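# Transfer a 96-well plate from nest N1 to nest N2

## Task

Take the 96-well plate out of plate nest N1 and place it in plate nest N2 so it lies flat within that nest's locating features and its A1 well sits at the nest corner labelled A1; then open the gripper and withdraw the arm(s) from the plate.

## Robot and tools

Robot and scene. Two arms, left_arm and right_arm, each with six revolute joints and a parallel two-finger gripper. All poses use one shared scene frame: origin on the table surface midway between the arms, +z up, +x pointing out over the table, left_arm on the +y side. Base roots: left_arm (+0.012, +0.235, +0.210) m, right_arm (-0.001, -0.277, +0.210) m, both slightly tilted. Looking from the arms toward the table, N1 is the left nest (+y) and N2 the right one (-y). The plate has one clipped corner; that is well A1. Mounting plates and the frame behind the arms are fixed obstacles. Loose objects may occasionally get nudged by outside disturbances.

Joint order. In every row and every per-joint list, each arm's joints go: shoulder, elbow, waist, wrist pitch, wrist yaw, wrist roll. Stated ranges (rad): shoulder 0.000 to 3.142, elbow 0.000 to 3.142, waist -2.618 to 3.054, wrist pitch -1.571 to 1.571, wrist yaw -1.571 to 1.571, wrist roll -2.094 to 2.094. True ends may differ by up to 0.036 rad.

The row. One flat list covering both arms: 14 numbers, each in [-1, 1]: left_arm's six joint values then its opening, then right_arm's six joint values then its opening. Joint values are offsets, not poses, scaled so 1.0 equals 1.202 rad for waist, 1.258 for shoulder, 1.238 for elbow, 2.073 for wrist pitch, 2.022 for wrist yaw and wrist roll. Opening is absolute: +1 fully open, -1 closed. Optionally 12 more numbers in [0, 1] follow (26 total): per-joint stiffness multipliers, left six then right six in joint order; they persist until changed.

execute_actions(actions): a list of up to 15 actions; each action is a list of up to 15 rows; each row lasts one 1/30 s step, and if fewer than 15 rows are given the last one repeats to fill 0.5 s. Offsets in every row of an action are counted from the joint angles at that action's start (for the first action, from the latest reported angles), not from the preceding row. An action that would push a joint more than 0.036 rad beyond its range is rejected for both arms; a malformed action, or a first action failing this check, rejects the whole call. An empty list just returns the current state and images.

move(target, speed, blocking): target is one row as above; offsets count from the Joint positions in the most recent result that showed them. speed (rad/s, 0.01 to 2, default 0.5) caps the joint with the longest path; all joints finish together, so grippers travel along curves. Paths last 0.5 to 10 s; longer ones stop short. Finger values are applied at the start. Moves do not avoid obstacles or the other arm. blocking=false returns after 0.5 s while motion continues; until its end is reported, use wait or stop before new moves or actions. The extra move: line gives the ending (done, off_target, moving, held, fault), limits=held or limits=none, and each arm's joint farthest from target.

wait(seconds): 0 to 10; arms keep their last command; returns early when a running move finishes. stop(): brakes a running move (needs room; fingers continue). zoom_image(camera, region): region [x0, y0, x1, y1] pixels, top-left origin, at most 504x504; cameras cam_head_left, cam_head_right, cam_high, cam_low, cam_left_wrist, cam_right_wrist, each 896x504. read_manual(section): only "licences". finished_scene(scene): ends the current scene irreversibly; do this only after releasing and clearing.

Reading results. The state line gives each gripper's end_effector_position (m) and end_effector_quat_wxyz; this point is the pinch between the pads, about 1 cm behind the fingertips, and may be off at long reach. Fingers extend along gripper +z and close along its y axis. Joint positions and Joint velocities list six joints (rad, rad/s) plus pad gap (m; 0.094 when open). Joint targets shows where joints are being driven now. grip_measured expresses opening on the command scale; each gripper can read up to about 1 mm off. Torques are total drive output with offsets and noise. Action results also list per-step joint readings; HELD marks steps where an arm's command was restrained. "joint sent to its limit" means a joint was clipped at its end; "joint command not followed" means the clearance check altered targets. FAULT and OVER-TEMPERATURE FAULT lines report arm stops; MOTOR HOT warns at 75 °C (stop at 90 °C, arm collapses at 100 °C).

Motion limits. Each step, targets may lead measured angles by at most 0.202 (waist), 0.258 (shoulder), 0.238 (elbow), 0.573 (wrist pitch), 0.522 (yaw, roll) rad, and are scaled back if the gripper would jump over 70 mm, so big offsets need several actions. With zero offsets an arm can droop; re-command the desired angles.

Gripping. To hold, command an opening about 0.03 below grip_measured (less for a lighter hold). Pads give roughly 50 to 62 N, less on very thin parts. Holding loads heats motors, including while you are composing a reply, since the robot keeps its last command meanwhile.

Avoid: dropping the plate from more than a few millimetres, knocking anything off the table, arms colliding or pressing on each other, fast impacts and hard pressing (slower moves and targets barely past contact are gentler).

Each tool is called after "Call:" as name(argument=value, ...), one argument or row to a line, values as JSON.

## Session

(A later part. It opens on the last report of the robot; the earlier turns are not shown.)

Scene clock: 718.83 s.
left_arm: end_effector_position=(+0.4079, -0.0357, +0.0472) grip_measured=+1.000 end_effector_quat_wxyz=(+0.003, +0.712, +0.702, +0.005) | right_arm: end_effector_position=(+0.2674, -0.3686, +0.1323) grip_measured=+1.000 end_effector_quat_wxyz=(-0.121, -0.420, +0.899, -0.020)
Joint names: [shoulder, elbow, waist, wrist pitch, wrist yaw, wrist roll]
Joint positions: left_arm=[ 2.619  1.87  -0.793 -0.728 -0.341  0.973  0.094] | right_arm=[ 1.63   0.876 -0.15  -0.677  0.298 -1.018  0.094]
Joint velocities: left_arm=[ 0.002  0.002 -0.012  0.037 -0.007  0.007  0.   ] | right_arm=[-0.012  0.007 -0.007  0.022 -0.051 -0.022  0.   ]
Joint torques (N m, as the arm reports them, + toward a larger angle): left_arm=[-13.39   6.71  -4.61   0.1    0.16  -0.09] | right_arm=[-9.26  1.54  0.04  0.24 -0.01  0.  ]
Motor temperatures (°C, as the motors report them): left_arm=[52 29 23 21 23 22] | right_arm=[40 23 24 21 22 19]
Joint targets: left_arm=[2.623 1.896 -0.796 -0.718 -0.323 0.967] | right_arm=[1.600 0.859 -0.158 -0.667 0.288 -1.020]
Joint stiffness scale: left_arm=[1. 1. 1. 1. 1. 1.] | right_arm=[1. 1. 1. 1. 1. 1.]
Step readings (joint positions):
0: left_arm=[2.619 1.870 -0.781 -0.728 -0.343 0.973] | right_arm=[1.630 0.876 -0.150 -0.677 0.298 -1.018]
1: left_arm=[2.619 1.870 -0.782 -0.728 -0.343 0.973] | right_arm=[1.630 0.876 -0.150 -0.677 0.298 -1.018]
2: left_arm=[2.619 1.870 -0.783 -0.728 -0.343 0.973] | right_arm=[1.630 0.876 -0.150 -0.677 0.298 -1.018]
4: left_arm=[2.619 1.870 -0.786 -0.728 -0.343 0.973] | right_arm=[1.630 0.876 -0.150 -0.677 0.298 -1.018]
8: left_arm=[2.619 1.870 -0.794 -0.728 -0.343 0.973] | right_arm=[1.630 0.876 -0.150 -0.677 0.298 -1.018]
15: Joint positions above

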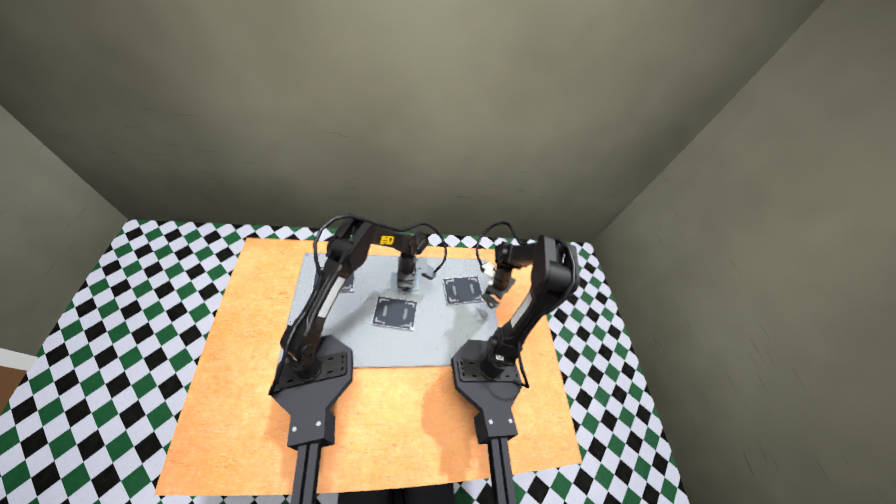

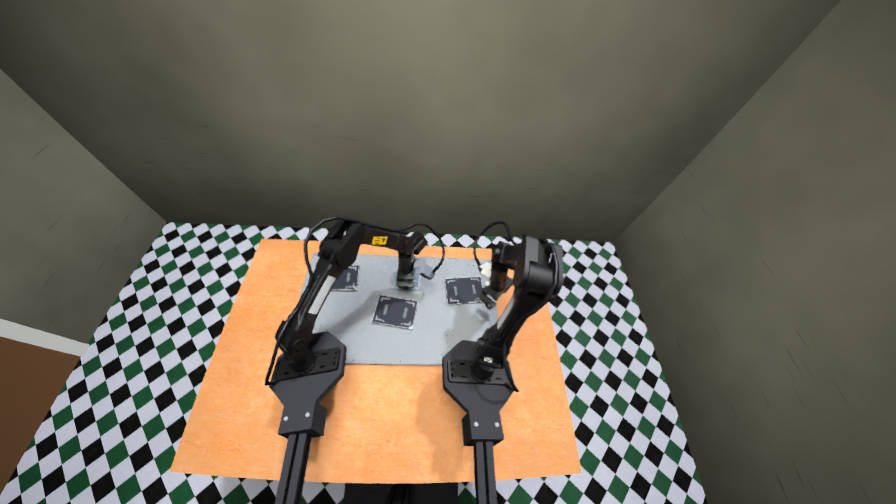

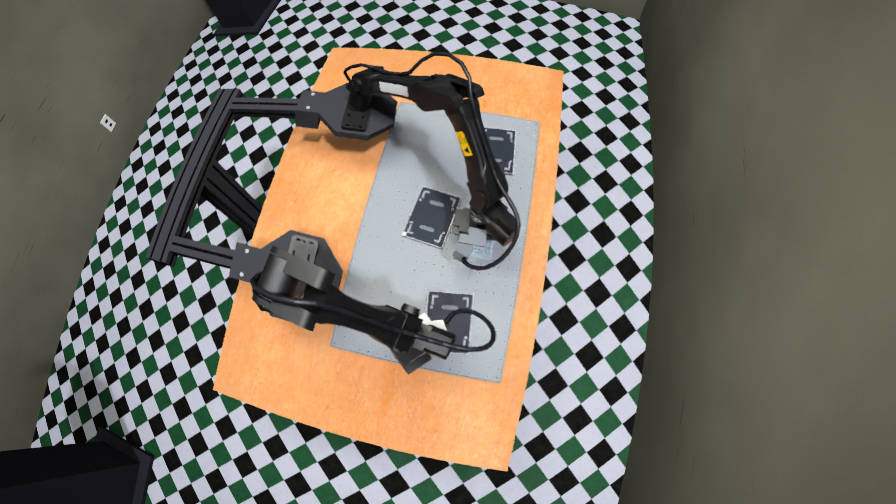

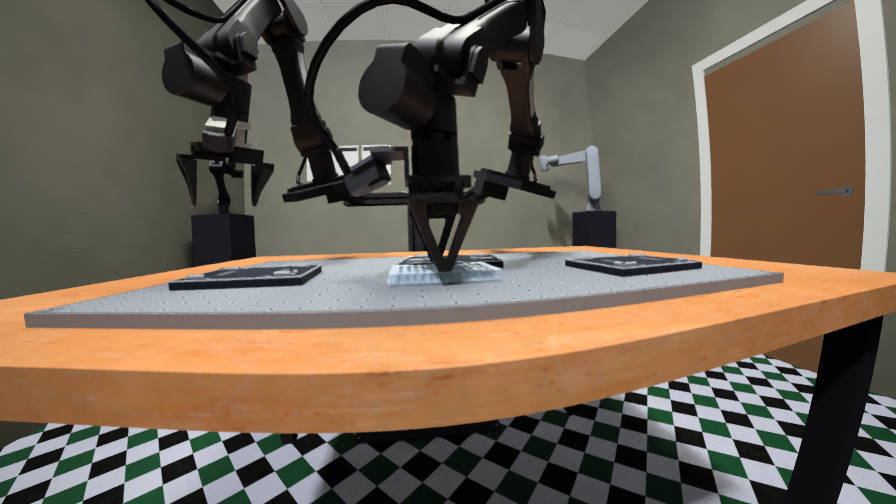

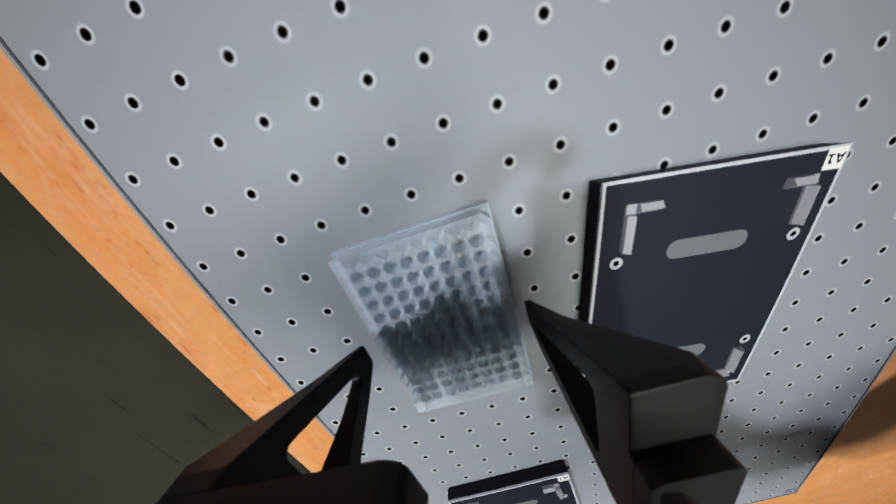

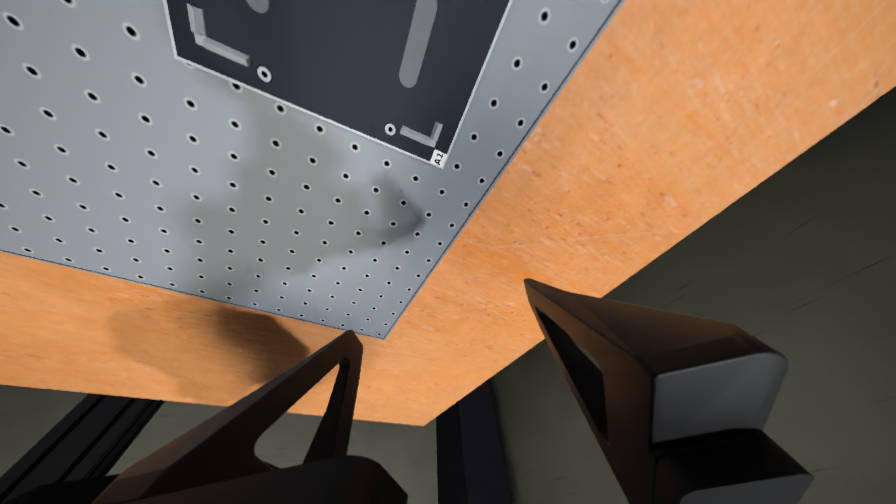

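Call:
execute_actions(
  actions=[
    [[0.005,0.021,-0.003,0.006,0.009,-0.003,1,-0.024,-0.014,-0.006,0.005,-0.005,-0.001,1],[0.008,0.021,-0.003,0.007,0.009,-0.003,1,-0.024,-0.014,-0.006,0.005,-0.005,-0.001,1],[0.011,0.021,-0.003,0.008,0.009,-0.003,1,-0.024,-0.014,-0.006,0.005,-0.005,-0.001,1],[0.014,0.021,-0.003,0.009,0.009,-0.003,1,-0.024,-0.014,-0.006,0.005,-0.005,-0.001,1],[0.016,0.021,-0.003,0.010,0.009,-0.003,1,-0.024,-0.014,-0.006,0.005,-0.005,-0.001,1],[0.017,0.021,-0.003,0.011,0.009,-0.003,1,-0.024,-0.014,-0.006,0.005,-0.005,-0.001,1],[0.017,0.021,-0.003,0.012,0.009,-0.003,1,-0.024,-0.014,-0.006,0.005,-0.005,-0.001,1]],
  ],
)

Scene clock: 753.93 s.
left_arm: end_effector_position=(+0.4044, -0.0366, +0.0392) grip_measured=+1.000 end_effector_quat_wxyz=(-0.000, +0.713, +0.701, +0.004) | right_arm: end_effector_position=(+0.2674, -0.3685, +0.1323) grip_measured=+1.000 end_effector_quat_wxyz=(-0.121, -0.420, +0.899, -0.020)
Joint names: [shoulder, elbow, waist, wrist pitch, wrist yaw, wrist roll]
Joint positions: left_arm=[ 2.638  1.87  -0.793 -0.716 -0.341  0.972  0.094] | right_arm=[ 1.63   0.876 -0.15  -0.677  0.297 -1.018  0.094]
Joint velocities: left_arm=[ 0.012 -0.007  0.007 -0.007  0.022 -0.051  0.   ] | right_arm=[ 0.007 -0.002 -0.002 -0.037  0.022  0.022  0.   ]
Joint torques (N m, as the arm reports them, + toward a larger angle): left_arm=[-13.52   6.63  -4.65   0.09   0.17  -0.09] | right_arm=[-9.26  1.55  0.11  0.24 -0.01  0.01]
Motor temperatures (°C, as the motors report them): left_arm=[52 29 23 21 23 22] | right_arm=[40 22 24 21 22 19]
Joint targets: left_arm=[2.640 1.896 -0.797 -0.703 -0.323 0.967] | right_arm=[1.600 0.859 -0.158 -0.667 0.287 -1.020]
Joint stiffness scale: left_arm=[1. 1. 1. 1. 1. 1.] | right_arm=[1. 1. 1. 1. 1. 1.]
Step readings (joint positions):
0: left_arm=[2.619 1.870 -0.793 -0.728 -0.341 0.973] | right_arm=[1.630 0.876 -0.150 -0.677 0.298 -1.018]
1: left_arm=[2.619 1.870 -0.793 -0.728 -0.341 0.973] | right_arm=[1.630 0.876 -0.150 -0.677 0.298 -1.018]
2: left_arm=[2.619 1.870 -0.793 -0.727 -0.341 0.973] | right_arm=[1.630 0.876 -0.150 -0.677 0.298 -1.018]
4: left_arm=[2.620 1.870 -0.793 -0.726 -0.341 0.973] | right_arm=[1.630 0.876 -0.150 -0.677 0.297 -1.018]
8: left_arm=[2.629 1.870 -0.793 -0.718 -0.341 0.972] | right_arm=[1.630 0.876 -0.150 -0.677 0.297 -1.018]
15: Joint positions above

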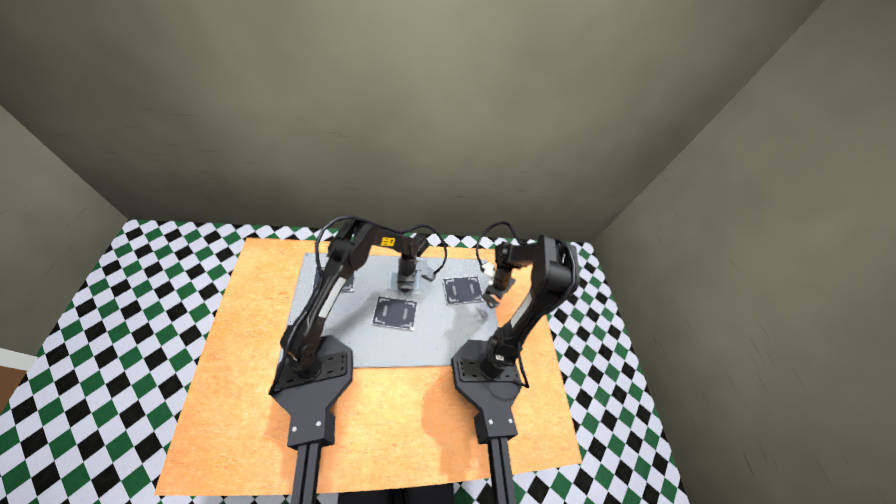

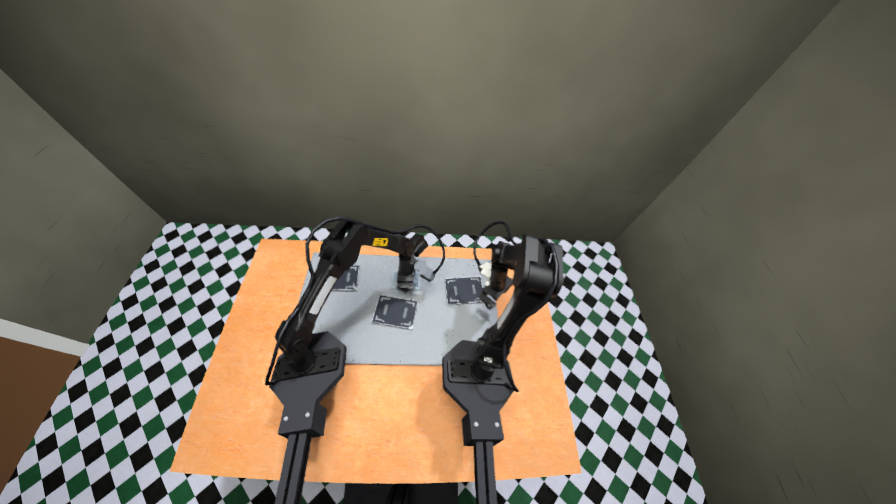

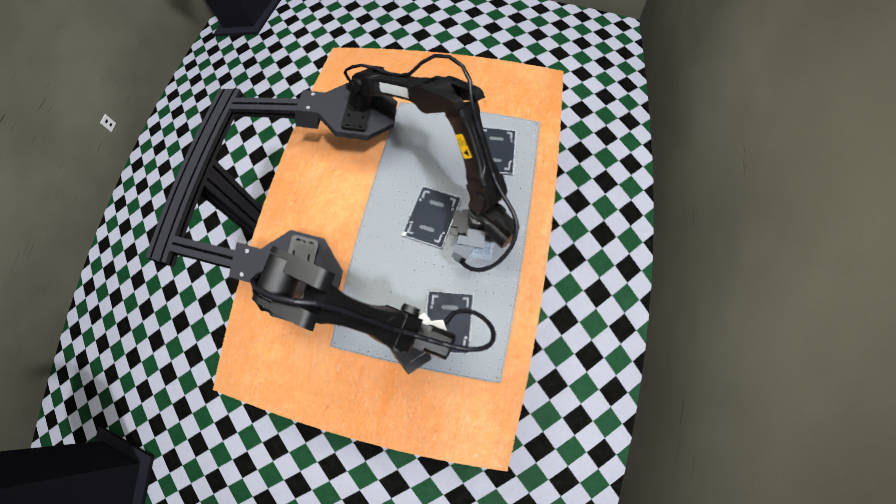

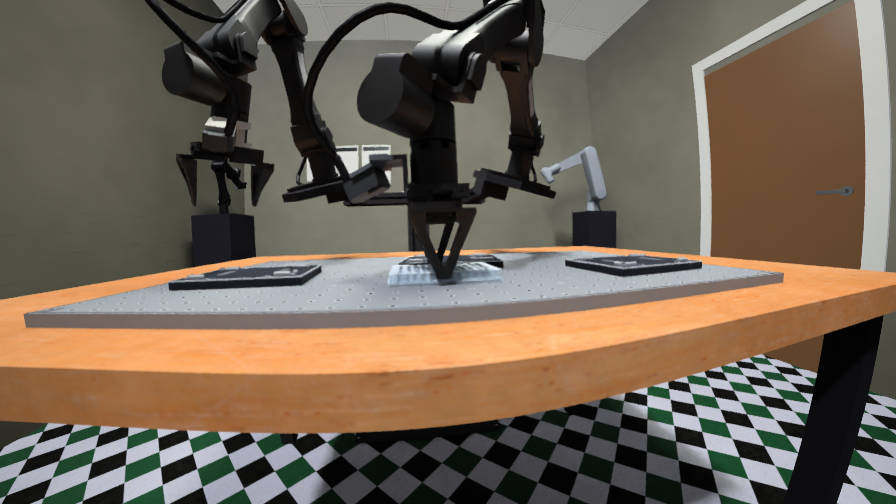

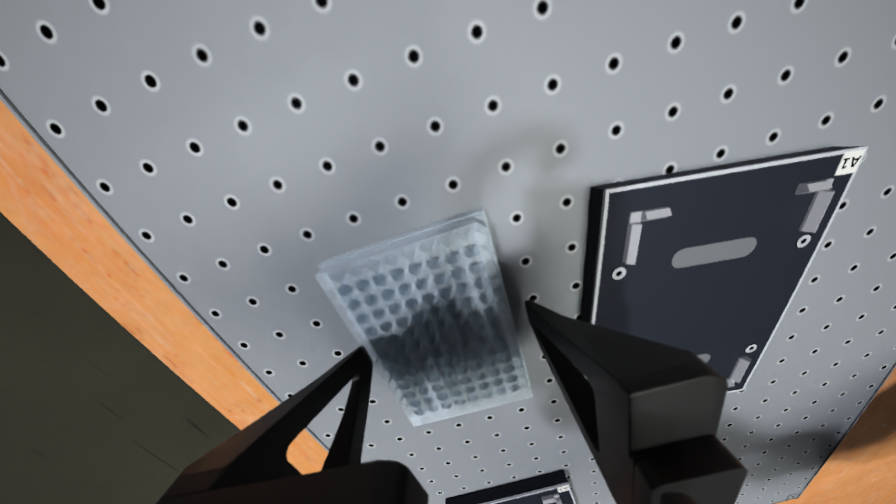

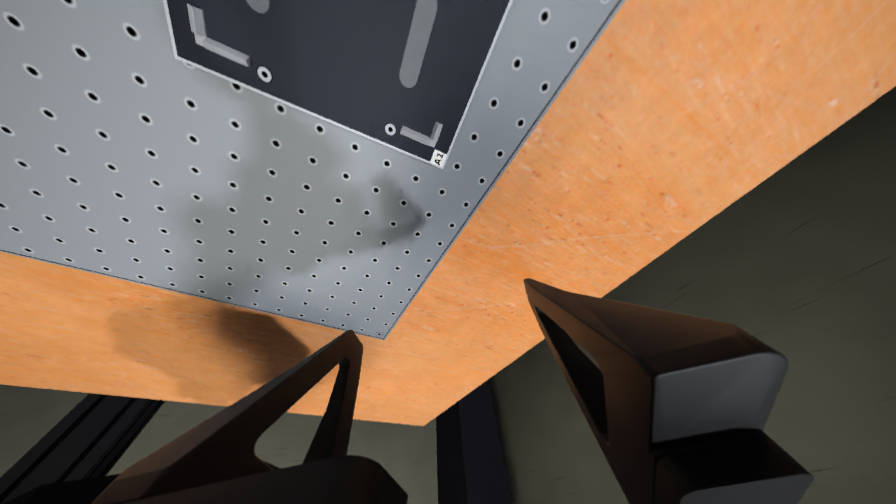

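Call:
zoom_image(
  camera="cam_left_wrist",
  region=[280, 150, 620, 450],
)

Call:
zoom_image(
  camera="cam_low",
  region=[360, 200, 540, 310],
)

Region (280, 150, 620, 450) of cam_left_wrist's 896x504 image, scaled by 1.482, with more detail than that image has; it fills the top 445 rows of this view, and the rest is white.

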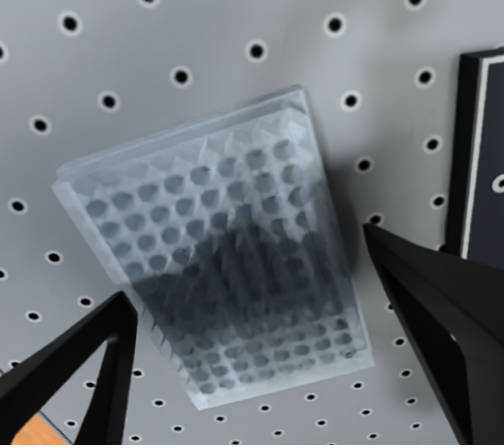

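Region (360, 200, 540, 310) of cam_low's 896x504 image, scaled by 2.800, with more detail than that image has.

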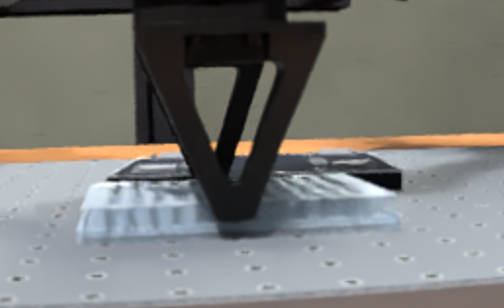

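Call:
execute_actions(
  actions=[
    [[0.002,0.021,-0.003,0.008,0.009,-0.002,1,-0.024,-0.014,-0.006,0.005,-0.005,-0.001,1],[0.002,0.021,-0.003,0.009,0.009,-0.002,1,-0.024,-0.014,-0.006,0.005,-0.005,-0.001,1],[0.002,0.021,-0.003,0.010,0.009,-0.002,1,-0.024,-0.014,-0.006,0.005,-0.005,-0.001,1],[0.002,0.021,-0.003,0.011,0.009,-0.002,1,-0.024,-0.014,-0.006,0.005,-0.005,-0.001,1]],
  ],
)

Scene clock: 767.83 s.
left_arm: end_effector_position=(+0.4067, -0.0383, +0.0392) grip_measured=+1.000 end_effector_quat_wxyz=(+0.005, +0.712, +0.702, +0.005) | right_arm: end_effector_position=(+0.2674, -0.3685, +0.1323) grip_measured=+1.000 end_effector_quat_wxyz=(-0.121, -0.420, +0.899, -0.020)
Joint names: [shoulder, elbow, waist, wrist pitch, wrist yaw, wrist roll]
Joint positions: left_arm=[ 2.638  1.87  -0.793 -0.704 -0.341  0.972  0.094] | right_arm=[ 1.63   0.876 -0.15  -0.677  0.297 -1.018  0.094]
Joint velocities: left_arm=[ 0.002  0.002 -0.012  0.022 -0.051 -0.066  0.   ] | right_arm=[-0.017 -0.012 -0.002  0.066 -0.022  0.081  0.   ]
Joint torques (N m, as the arm reports them, + toward a larger angle): left_arm=[-13.51   6.67  -4.66   0.11   0.17  -0.07] | right_arm=[-9.31  1.51  0.08  0.24  0.   -0.01]
Motor temperatures (°C, as the motors report them): left_arm=[53 29 23 21 23 22] | right_arm=[40 22 24 21 22 19]
Joint targets: left_arm=[2.641 1.896 -0.797 -0.693 -0.323 0.968] | right_arm=[1.600 0.859 -0.158 -0.667 0.287 -1.020]
Joint stiffness scale: left_arm=[1. 1. 1. 1. 1. 1.] | right_arm=[1. 1. 1. 1. 1. 1.]
Step readings (joint positions):
0: left_arm=[2.638 1.870 -0.793 -0.714 -0.341 0.972] | right_arm=[1.630 0.876 -0.150 -0.677 0.297 -1.018]
1: left_arm=[2.638 1.870 -0.793 -0.713 -0.341 0.972] | right_arm=[1.630 0.876 -0.150 -0.677 0.297 -1.018]
2: left_arm=[2.638 1.870 -0.793 -0.713 -0.341 0.972] | right_arm=[1.630 0.876 -0.150 -0.677 0.297 -1.018]
4: left_arm=[2.638 1.870 -0.793 -0.710 -0.341 0.972] | right_arm=[1.630 0.876 -0.150 -0.677 0.297 -1.018]
8: left_arm=[2.638 1.870 -0.793 -0.706 -0.341 0.972] | right_arm=[1.630 0.876 -0.150 -0.677 0.297 -1.018]
15: Joint positions above

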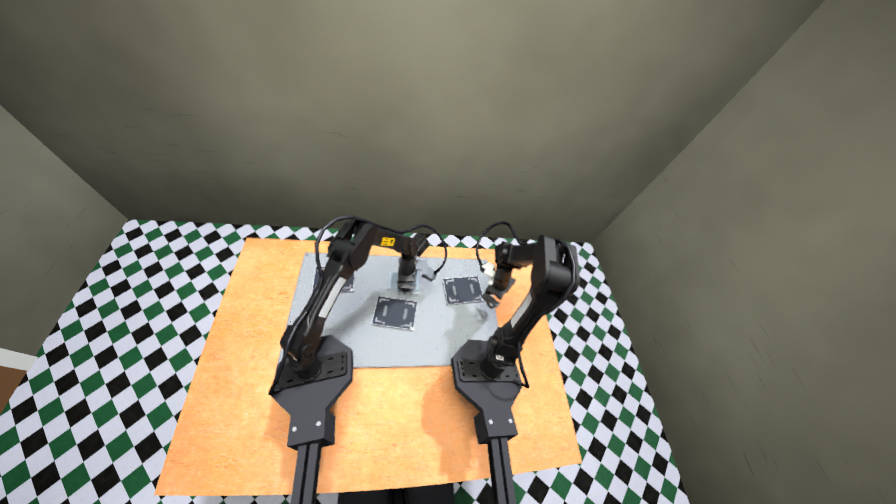

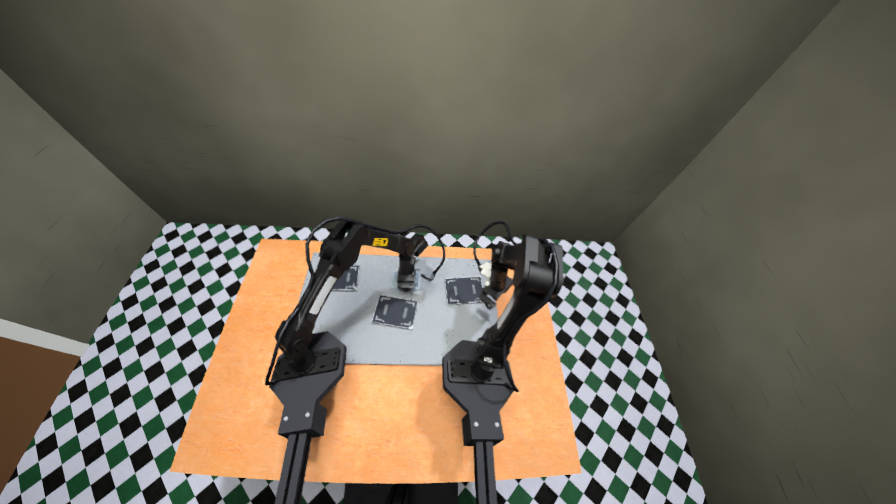

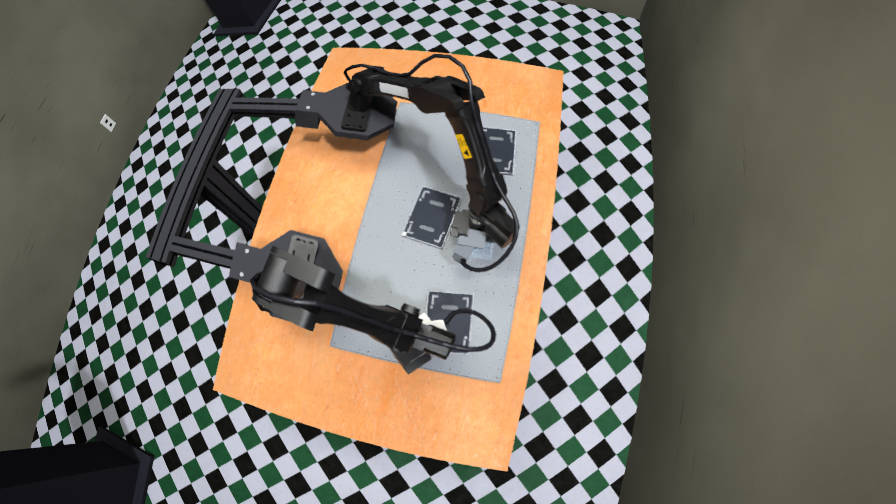

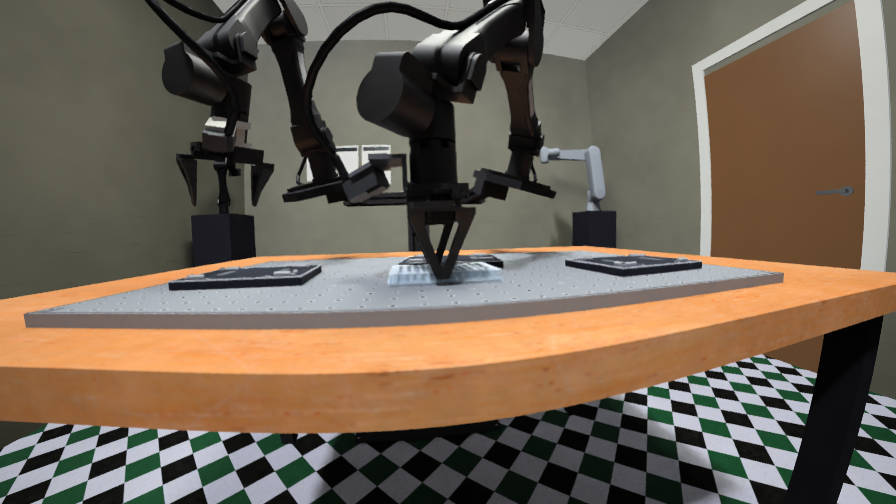

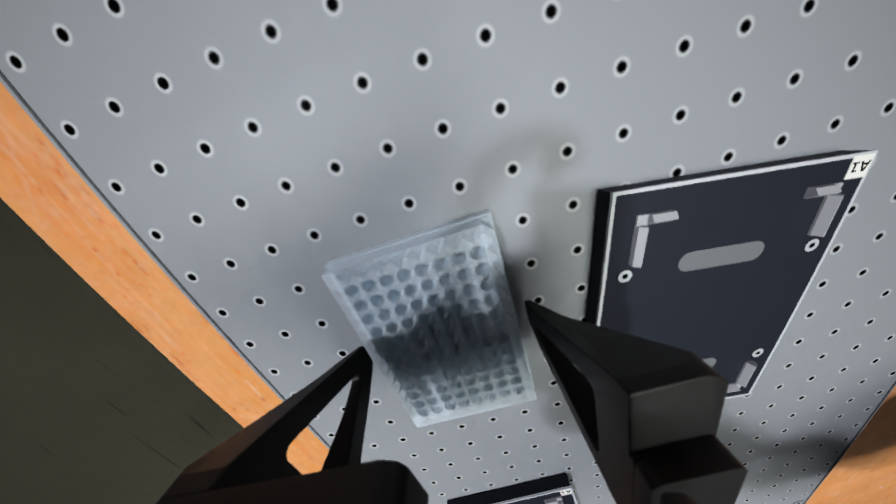

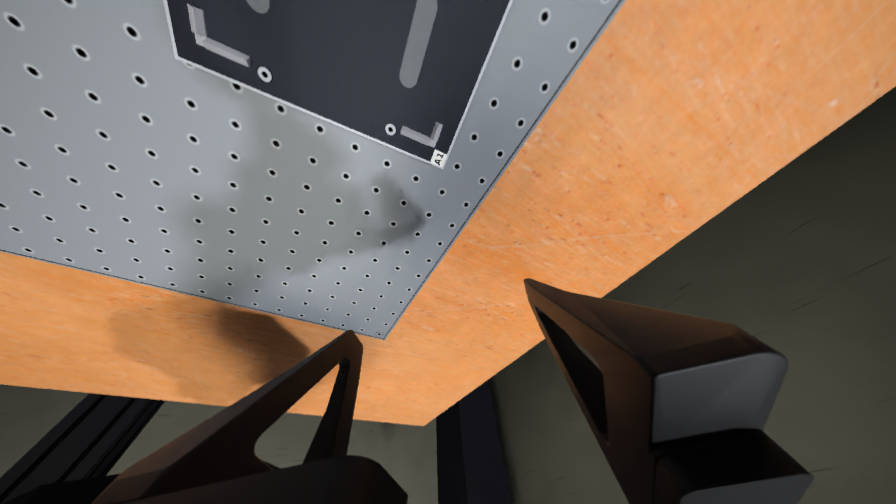

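Call:
zoom_image(
  camera="cam_left_wrist",
  region=[280, 150, 620, 450],
)

Region (280, 150, 620, 450) of cam_left_wrist's 896x504 image, scaled by 1.482, with more detail than that image has; it fills the top 445 rows of this view, and the rest is white.

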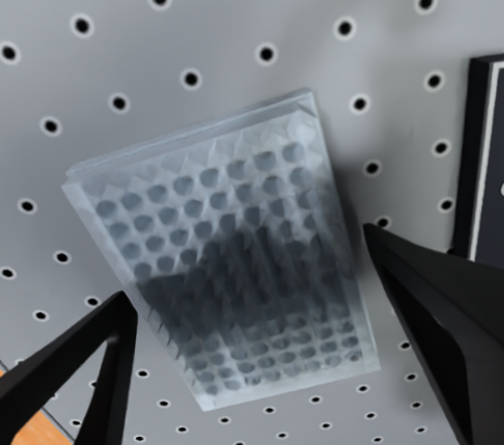

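Call:
execute_actions(
  actions=[
    [[0.002,0.021,0.008,0.005,0.009,0,1,-0.024,-0.014,-0.006,0.005,-0.005,-0.001,1],[0.002,0.021,0.012,0.005,0.009,0.002,1,-0.024,-0.014,-0.006,0.005,-0.005,-0.001,1],[0.002,0.021,0.015,0.005,0.009,0.004,1,-0.024,-0.014,-0.006,0.005,-0.005,-0.001,1],[0.002,0.021,0.017,0.005,0.009,0.006,1,-0.024,-0.014,-0.006,0.005,-0.005,-0.001,1],[0.002,0.021,0.018,0.005,0.009,0.008,1,-0.024,-0.014,-0.006,0.005,-0.005,-0.001,1]],
  ],
)

Scene clock: 791.03 s.
left_arm: end_effector_position=(+0.4119, -0.0283, +0.0354) grip_measured=+1.000 end_effector_quat_wxyz=(+0.001, +0.707, +0.707, +0.005) | right_arm: end_effector_position=(+0.2674, -0.3684, +0.1323) grip_measured=+1.000 end_effector_quat_wxyz=(-0.121, -0.420, +0.899, -0.020)
Joint names: [shoulder, elbow, waist, wrist pitch, wrist yaw, wrist roll]
Joint positions: left_arm=[ 2.638  1.87  -0.769 -0.704 -0.341  0.982  0.094] | right_arm=[ 1.63   0.876 -0.15  -0.677  0.297 -1.018  0.094]
Joint velocities: left_arm=[ 0.002  0.002  0.002 -0.007  0.007  0.007  0.   ] | right_arm=[ 0.007  0.022  0.002  0.051  0.007 -0.037  0.   ]
Joint torques (N m, as the arm reports them, + toward a larger angle): left_arm=[-13.56   6.64  -4.6    0.08   0.17   0.01] | right_arm=[-9.27  1.53  0.07  0.25 -0.01  0.  ]
Motor temperatures (°C, as the motors report them): left_arm=[53 29 23 21 23 22] | right_arm=[40 22 24 21 22 19]
Joint targets: left_arm=[2.641 1.896 -0.771 -0.694 -0.323 0.988] | right_arm=[1.600 0.859 -0.158 -0.667 0.287 -1.020]
Joint stiffness scale: left_arm=[1. 1. 1. 1. 1. 1.] | right_arm=[1. 1. 1. 1. 1. 1.]
Step readings (joint positions):
0: left_arm=[2.638 1.870 -0.793 -0.704 -0.341 0.972] | right_arm=[1.630 0.876 -0.150 -0.677 0.297 -1.018]
1: left_arm=[2.638 1.870 -0.793 -0.704 -0.341 0.972] | right_arm=[1.630 0.876 -0.150 -0.677 0.297 -1.018]
2: left_arm=[2.638 1.870 -0.792 -0.704 -0.341 0.972] | right_arm=[1.630 0.876 -0.150 -0.677 0.297 -1.018]
4: left_arm=[2.638 1.870 -0.787 -0.704 -0.341 0.973] | right_arm=[1.630 0.876 -0.150 -0.677 0.297 -1.018]
8: left_arm=[2.638 1.870 -0.773 -0.704 -0.341 0.979] | right_arm=[1.630 0.876 -0.150 -0.677 0.297 -1.018]
15: Joint positions above

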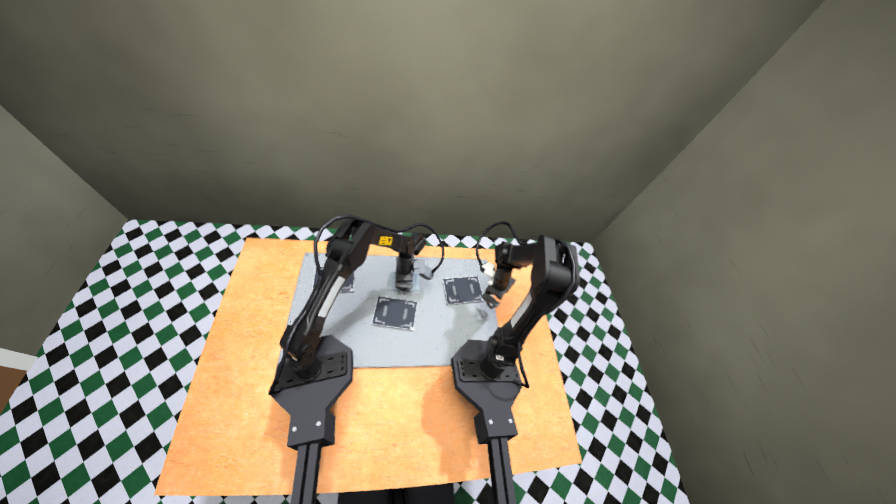

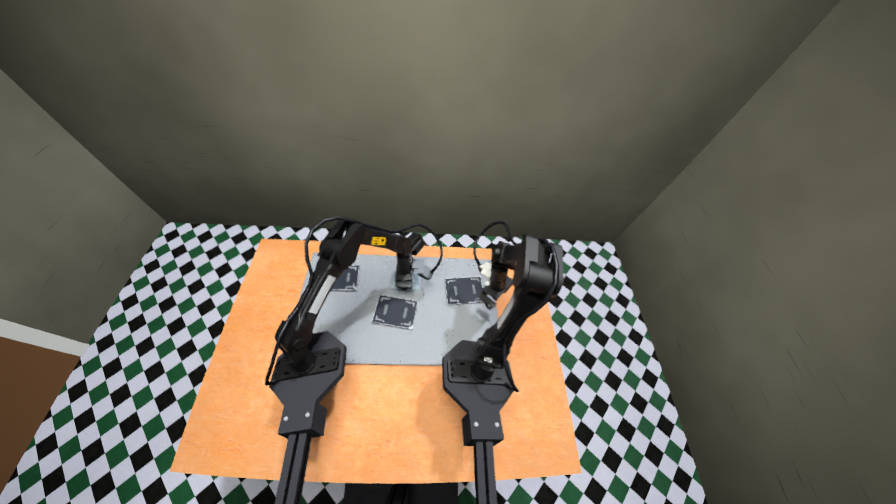

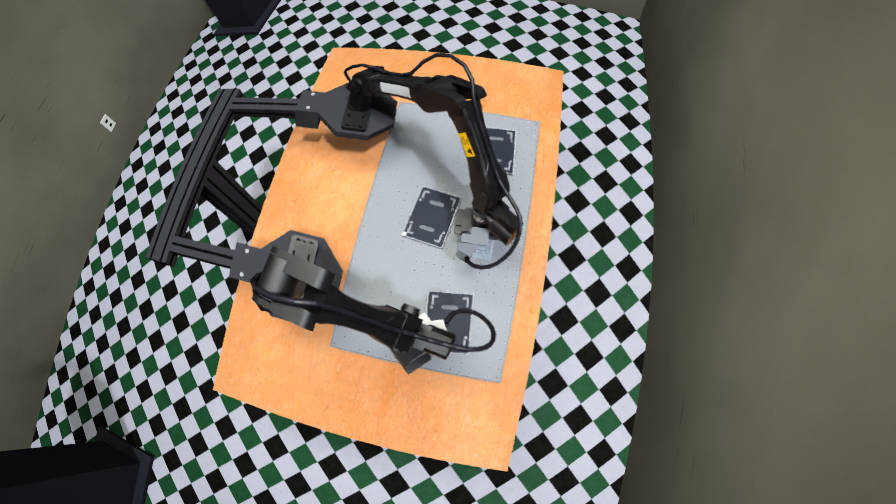

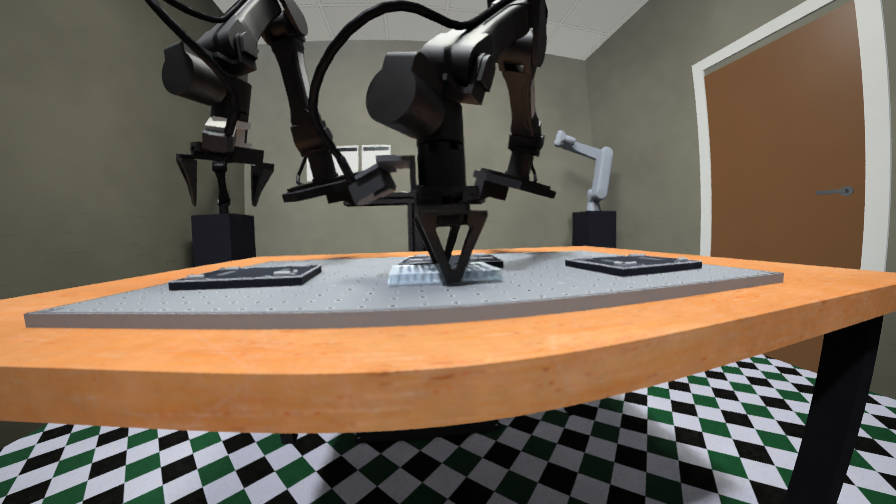

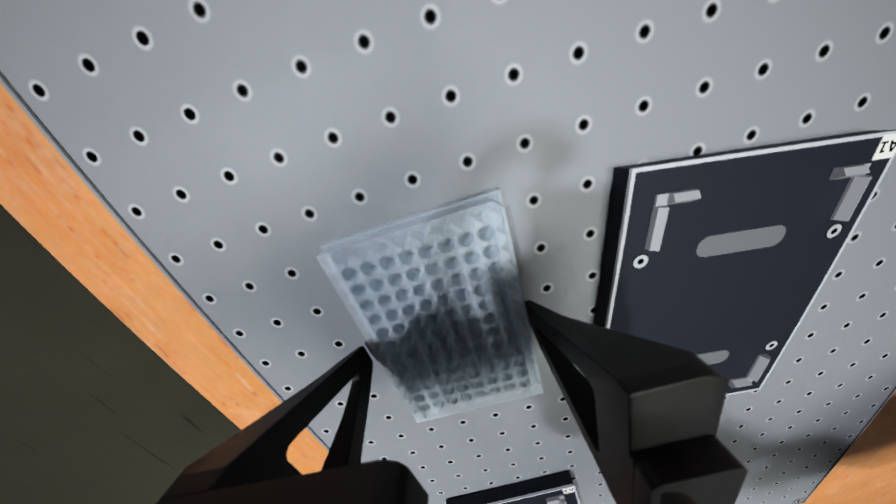

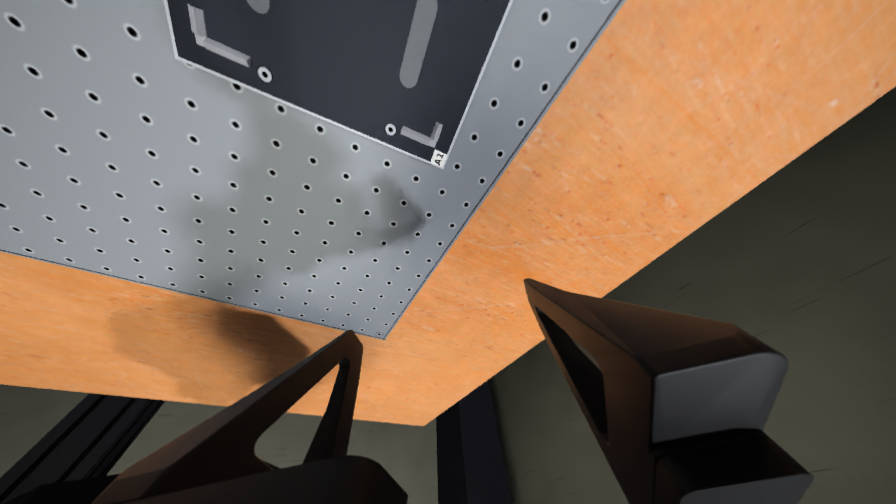

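Call:
zoom_image(
  camera="cam_left_wrist",
  region=[280, 150, 620, 450],
)

Call:
zoom_image(
  camera="cam_low",
  region=[360, 200, 540, 310],
)

Region (280, 150, 620, 450) of cam_left_wrist's 896x504 image, scaled by 1.482, with more detail than that image has; it fills the top 445 rows of this view, and the rest is white.

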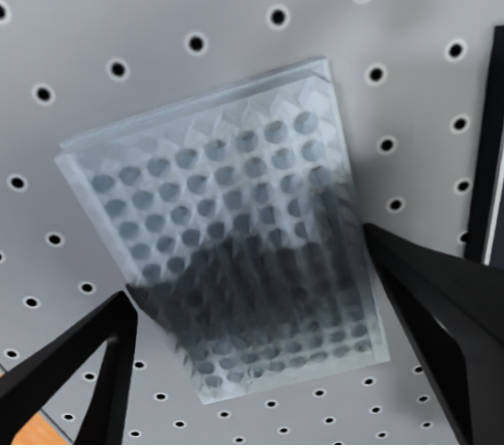

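Region (360, 200, 540, 310) of cam_low's 896x504 image, scaled by 2.800, with more detail than that image has.

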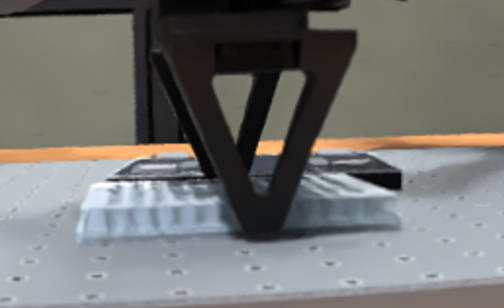

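Call:
execute_actions(
  actions=[
    [[0.002,0.021,-0.010,0.005,0.009,0,1,-0.024,-0.014,-0.006,0.005,-0.005,-0.001,1],[0.002,0.021,-0.018,0.005,0.009,-0.002,1,-0.024,-0.014,-0.006,0.005,-0.005,-0.001,1],[0.002,0.021,-0.023,0.005,0.009,-0.004,1,-0.024,-0.014,-0.006,0.005,-0.005,-0.001,1],[0.002,0.021,-0.026,0.005,0.009,-0.006,1,-0.024,-0.014,-0.006,0.005,-0.005,-0.001,1],[0.002,0.021,-0.029,0.005,0.009,-0.007,1,-0.024,-0.014,-0.006,0.005,-0.005,-0.001,1],[0.002,0.021,-0.029,0.005,0.009,-0.007,1,-0.024,-0.014,-0.006,0.005,-0.005,-0.001,1],[0.002,0.021,-0.029,0.005,0.009,-0.007,1,-0.024,-0.014,-0.006,0.005,-0.005,-0.001,1],[0.002,0.021,-0.029,0.005,0.009,-0.007,1,-0.024,-0.014,-0.006,0.005,-0.005,-0.001,1],[0.002,0.021,-0.011,0.005,0.009,-0.007,1,-0.024,-0.014,-0.006,0.005,-0.005,-0.001,1]],
  ],
)

Scene clock: 810.13 s.
left_arm: end_effector_position=(+0.4094, -0.0332, +0.0372) grip_measured=+1.000 end_effector_quat_wxyz=(+0.003, +0.708, +0.706, +0.004) | right_arm: end_effector_position=(+0.2674, -0.3684, +0.1323) grip_measured=+1.000 end_effector_quat_wxyz=(-0.121, -0.420, +0.899, -0.020)
Joint names: [shoulder, elbow, waist, wrist pitch, wrist yaw, wrist roll]
Joint positions: left_arm=[ 2.638  1.87  -0.78  -0.704 -0.339  0.974  0.094] | right_arm=[ 1.63   0.876 -0.15  -0.677  0.297 -1.018  0.094]
Joint velocities: left_arm=[ 0.007 -0.012 -0.012 -0.007  0.037 -0.007  0.   ] | right_arm=[-0.002  0.012  0.012  0.037  0.037  0.007  0.   ]
Joint torques (N m, as the arm reports them, + toward a larger angle): left_arm=[-13.52   6.65  -4.64   0.1    0.15  -0.08] | right_arm=[-9.27  1.54  0.1   0.25  0.    0.01]
Motor temperatures (°C, as the motors report them): left_arm=[53 29 23 21 23 22] | right_arm=[39 22 24 21 22 19]
Joint targets: left_arm=[2.641 1.896 -0.782 -0.694 -0.323 0.968] | right_arm=[1.600 0.859 -0.158 -0.667 0.287 -1.020]
Joint stiffness scale: left_arm=[1. 1. 1. 1. 1. 1.] | right_arm=[1. 1. 1. 1. 1. 1.]
Step readings (joint positions):
0: left_arm=[2.638 1.870 -0.769 -0.704 -0.341 0.983] | right_arm=[1.630 0.876 -0.150 -0.677 0.297 -1.018]
1: left_arm=[2.638 1.870 -0.769 -0.704 -0.341 0.983] | right_arm=[1.630 0.876 -0.150 -0.677 0.297 -1.018]
2: left_arm=[2.638 1.870 -0.769 -0.704 -0.341 0.983] | right_arm=[1.630 0.876 -0.150 -0.677 0.297 -1.018]
4: left_arm=[2.638 1.870 -0.770 -0.704 -0.341 0.981] | right_arm=[1.630 0.876 -0.150 -0.677 0.297 -1.018]
8: left_arm=[2.638 1.870 -0.780 -0.704 -0.341 0.976] | right_arm=[1.630 0.876 -0.150 -0.677 0.297 -1.018]
15: Joint positions above

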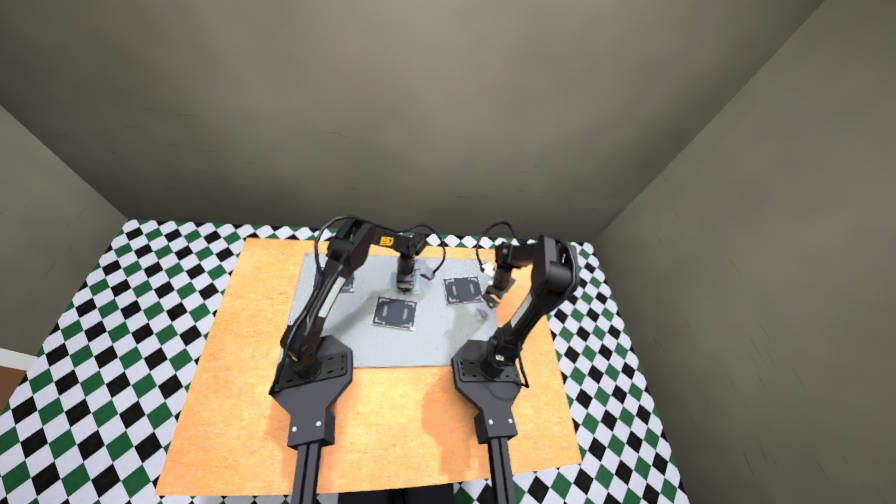

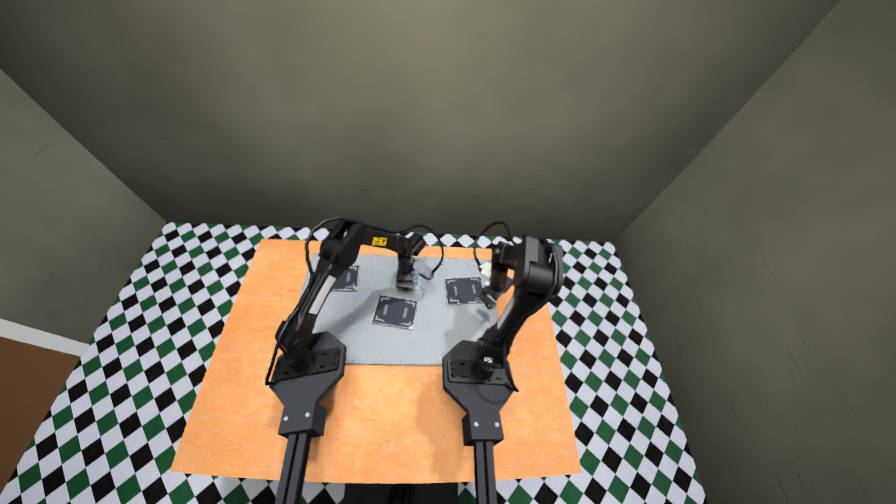

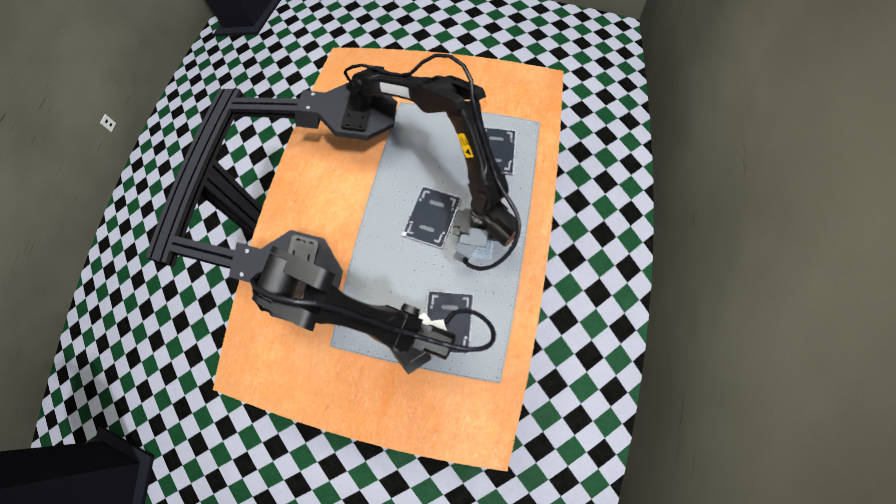

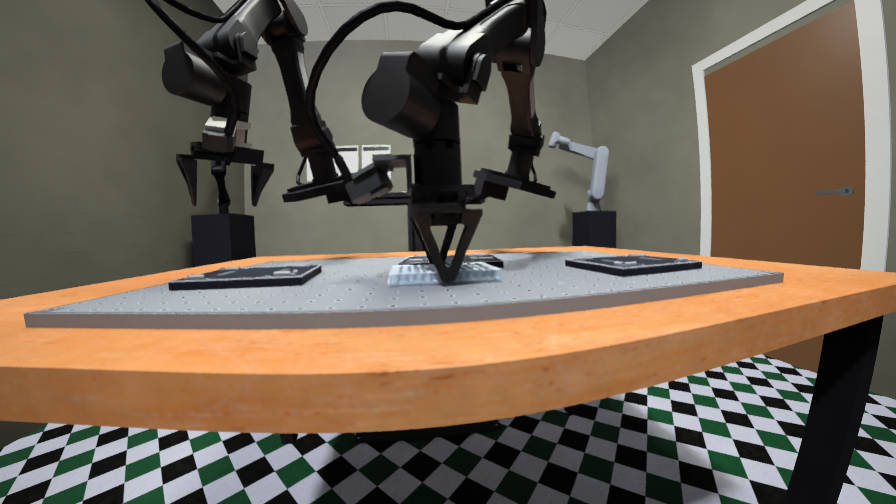

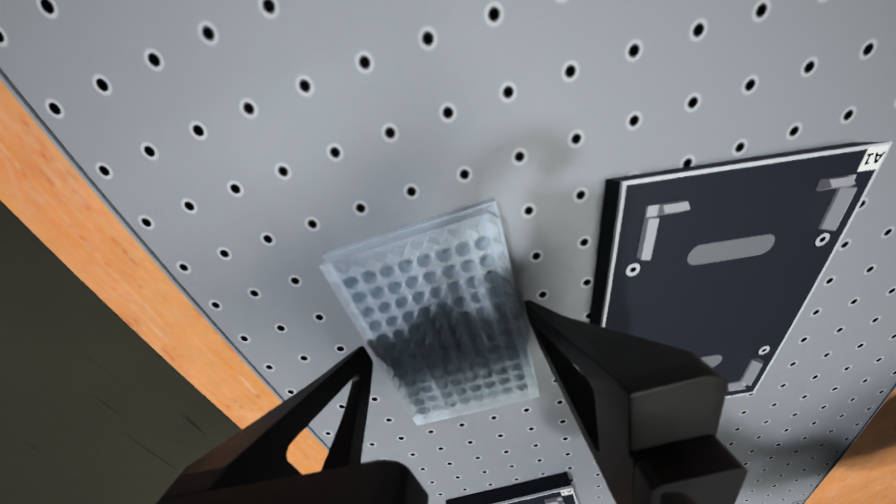

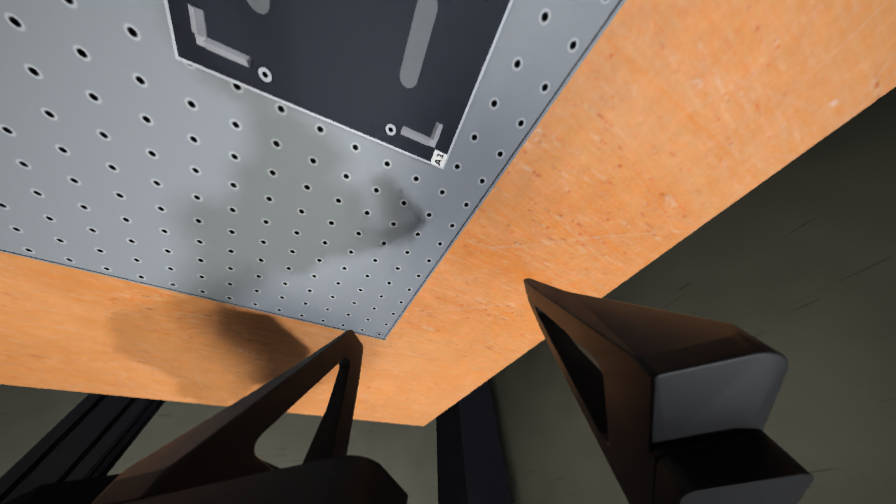

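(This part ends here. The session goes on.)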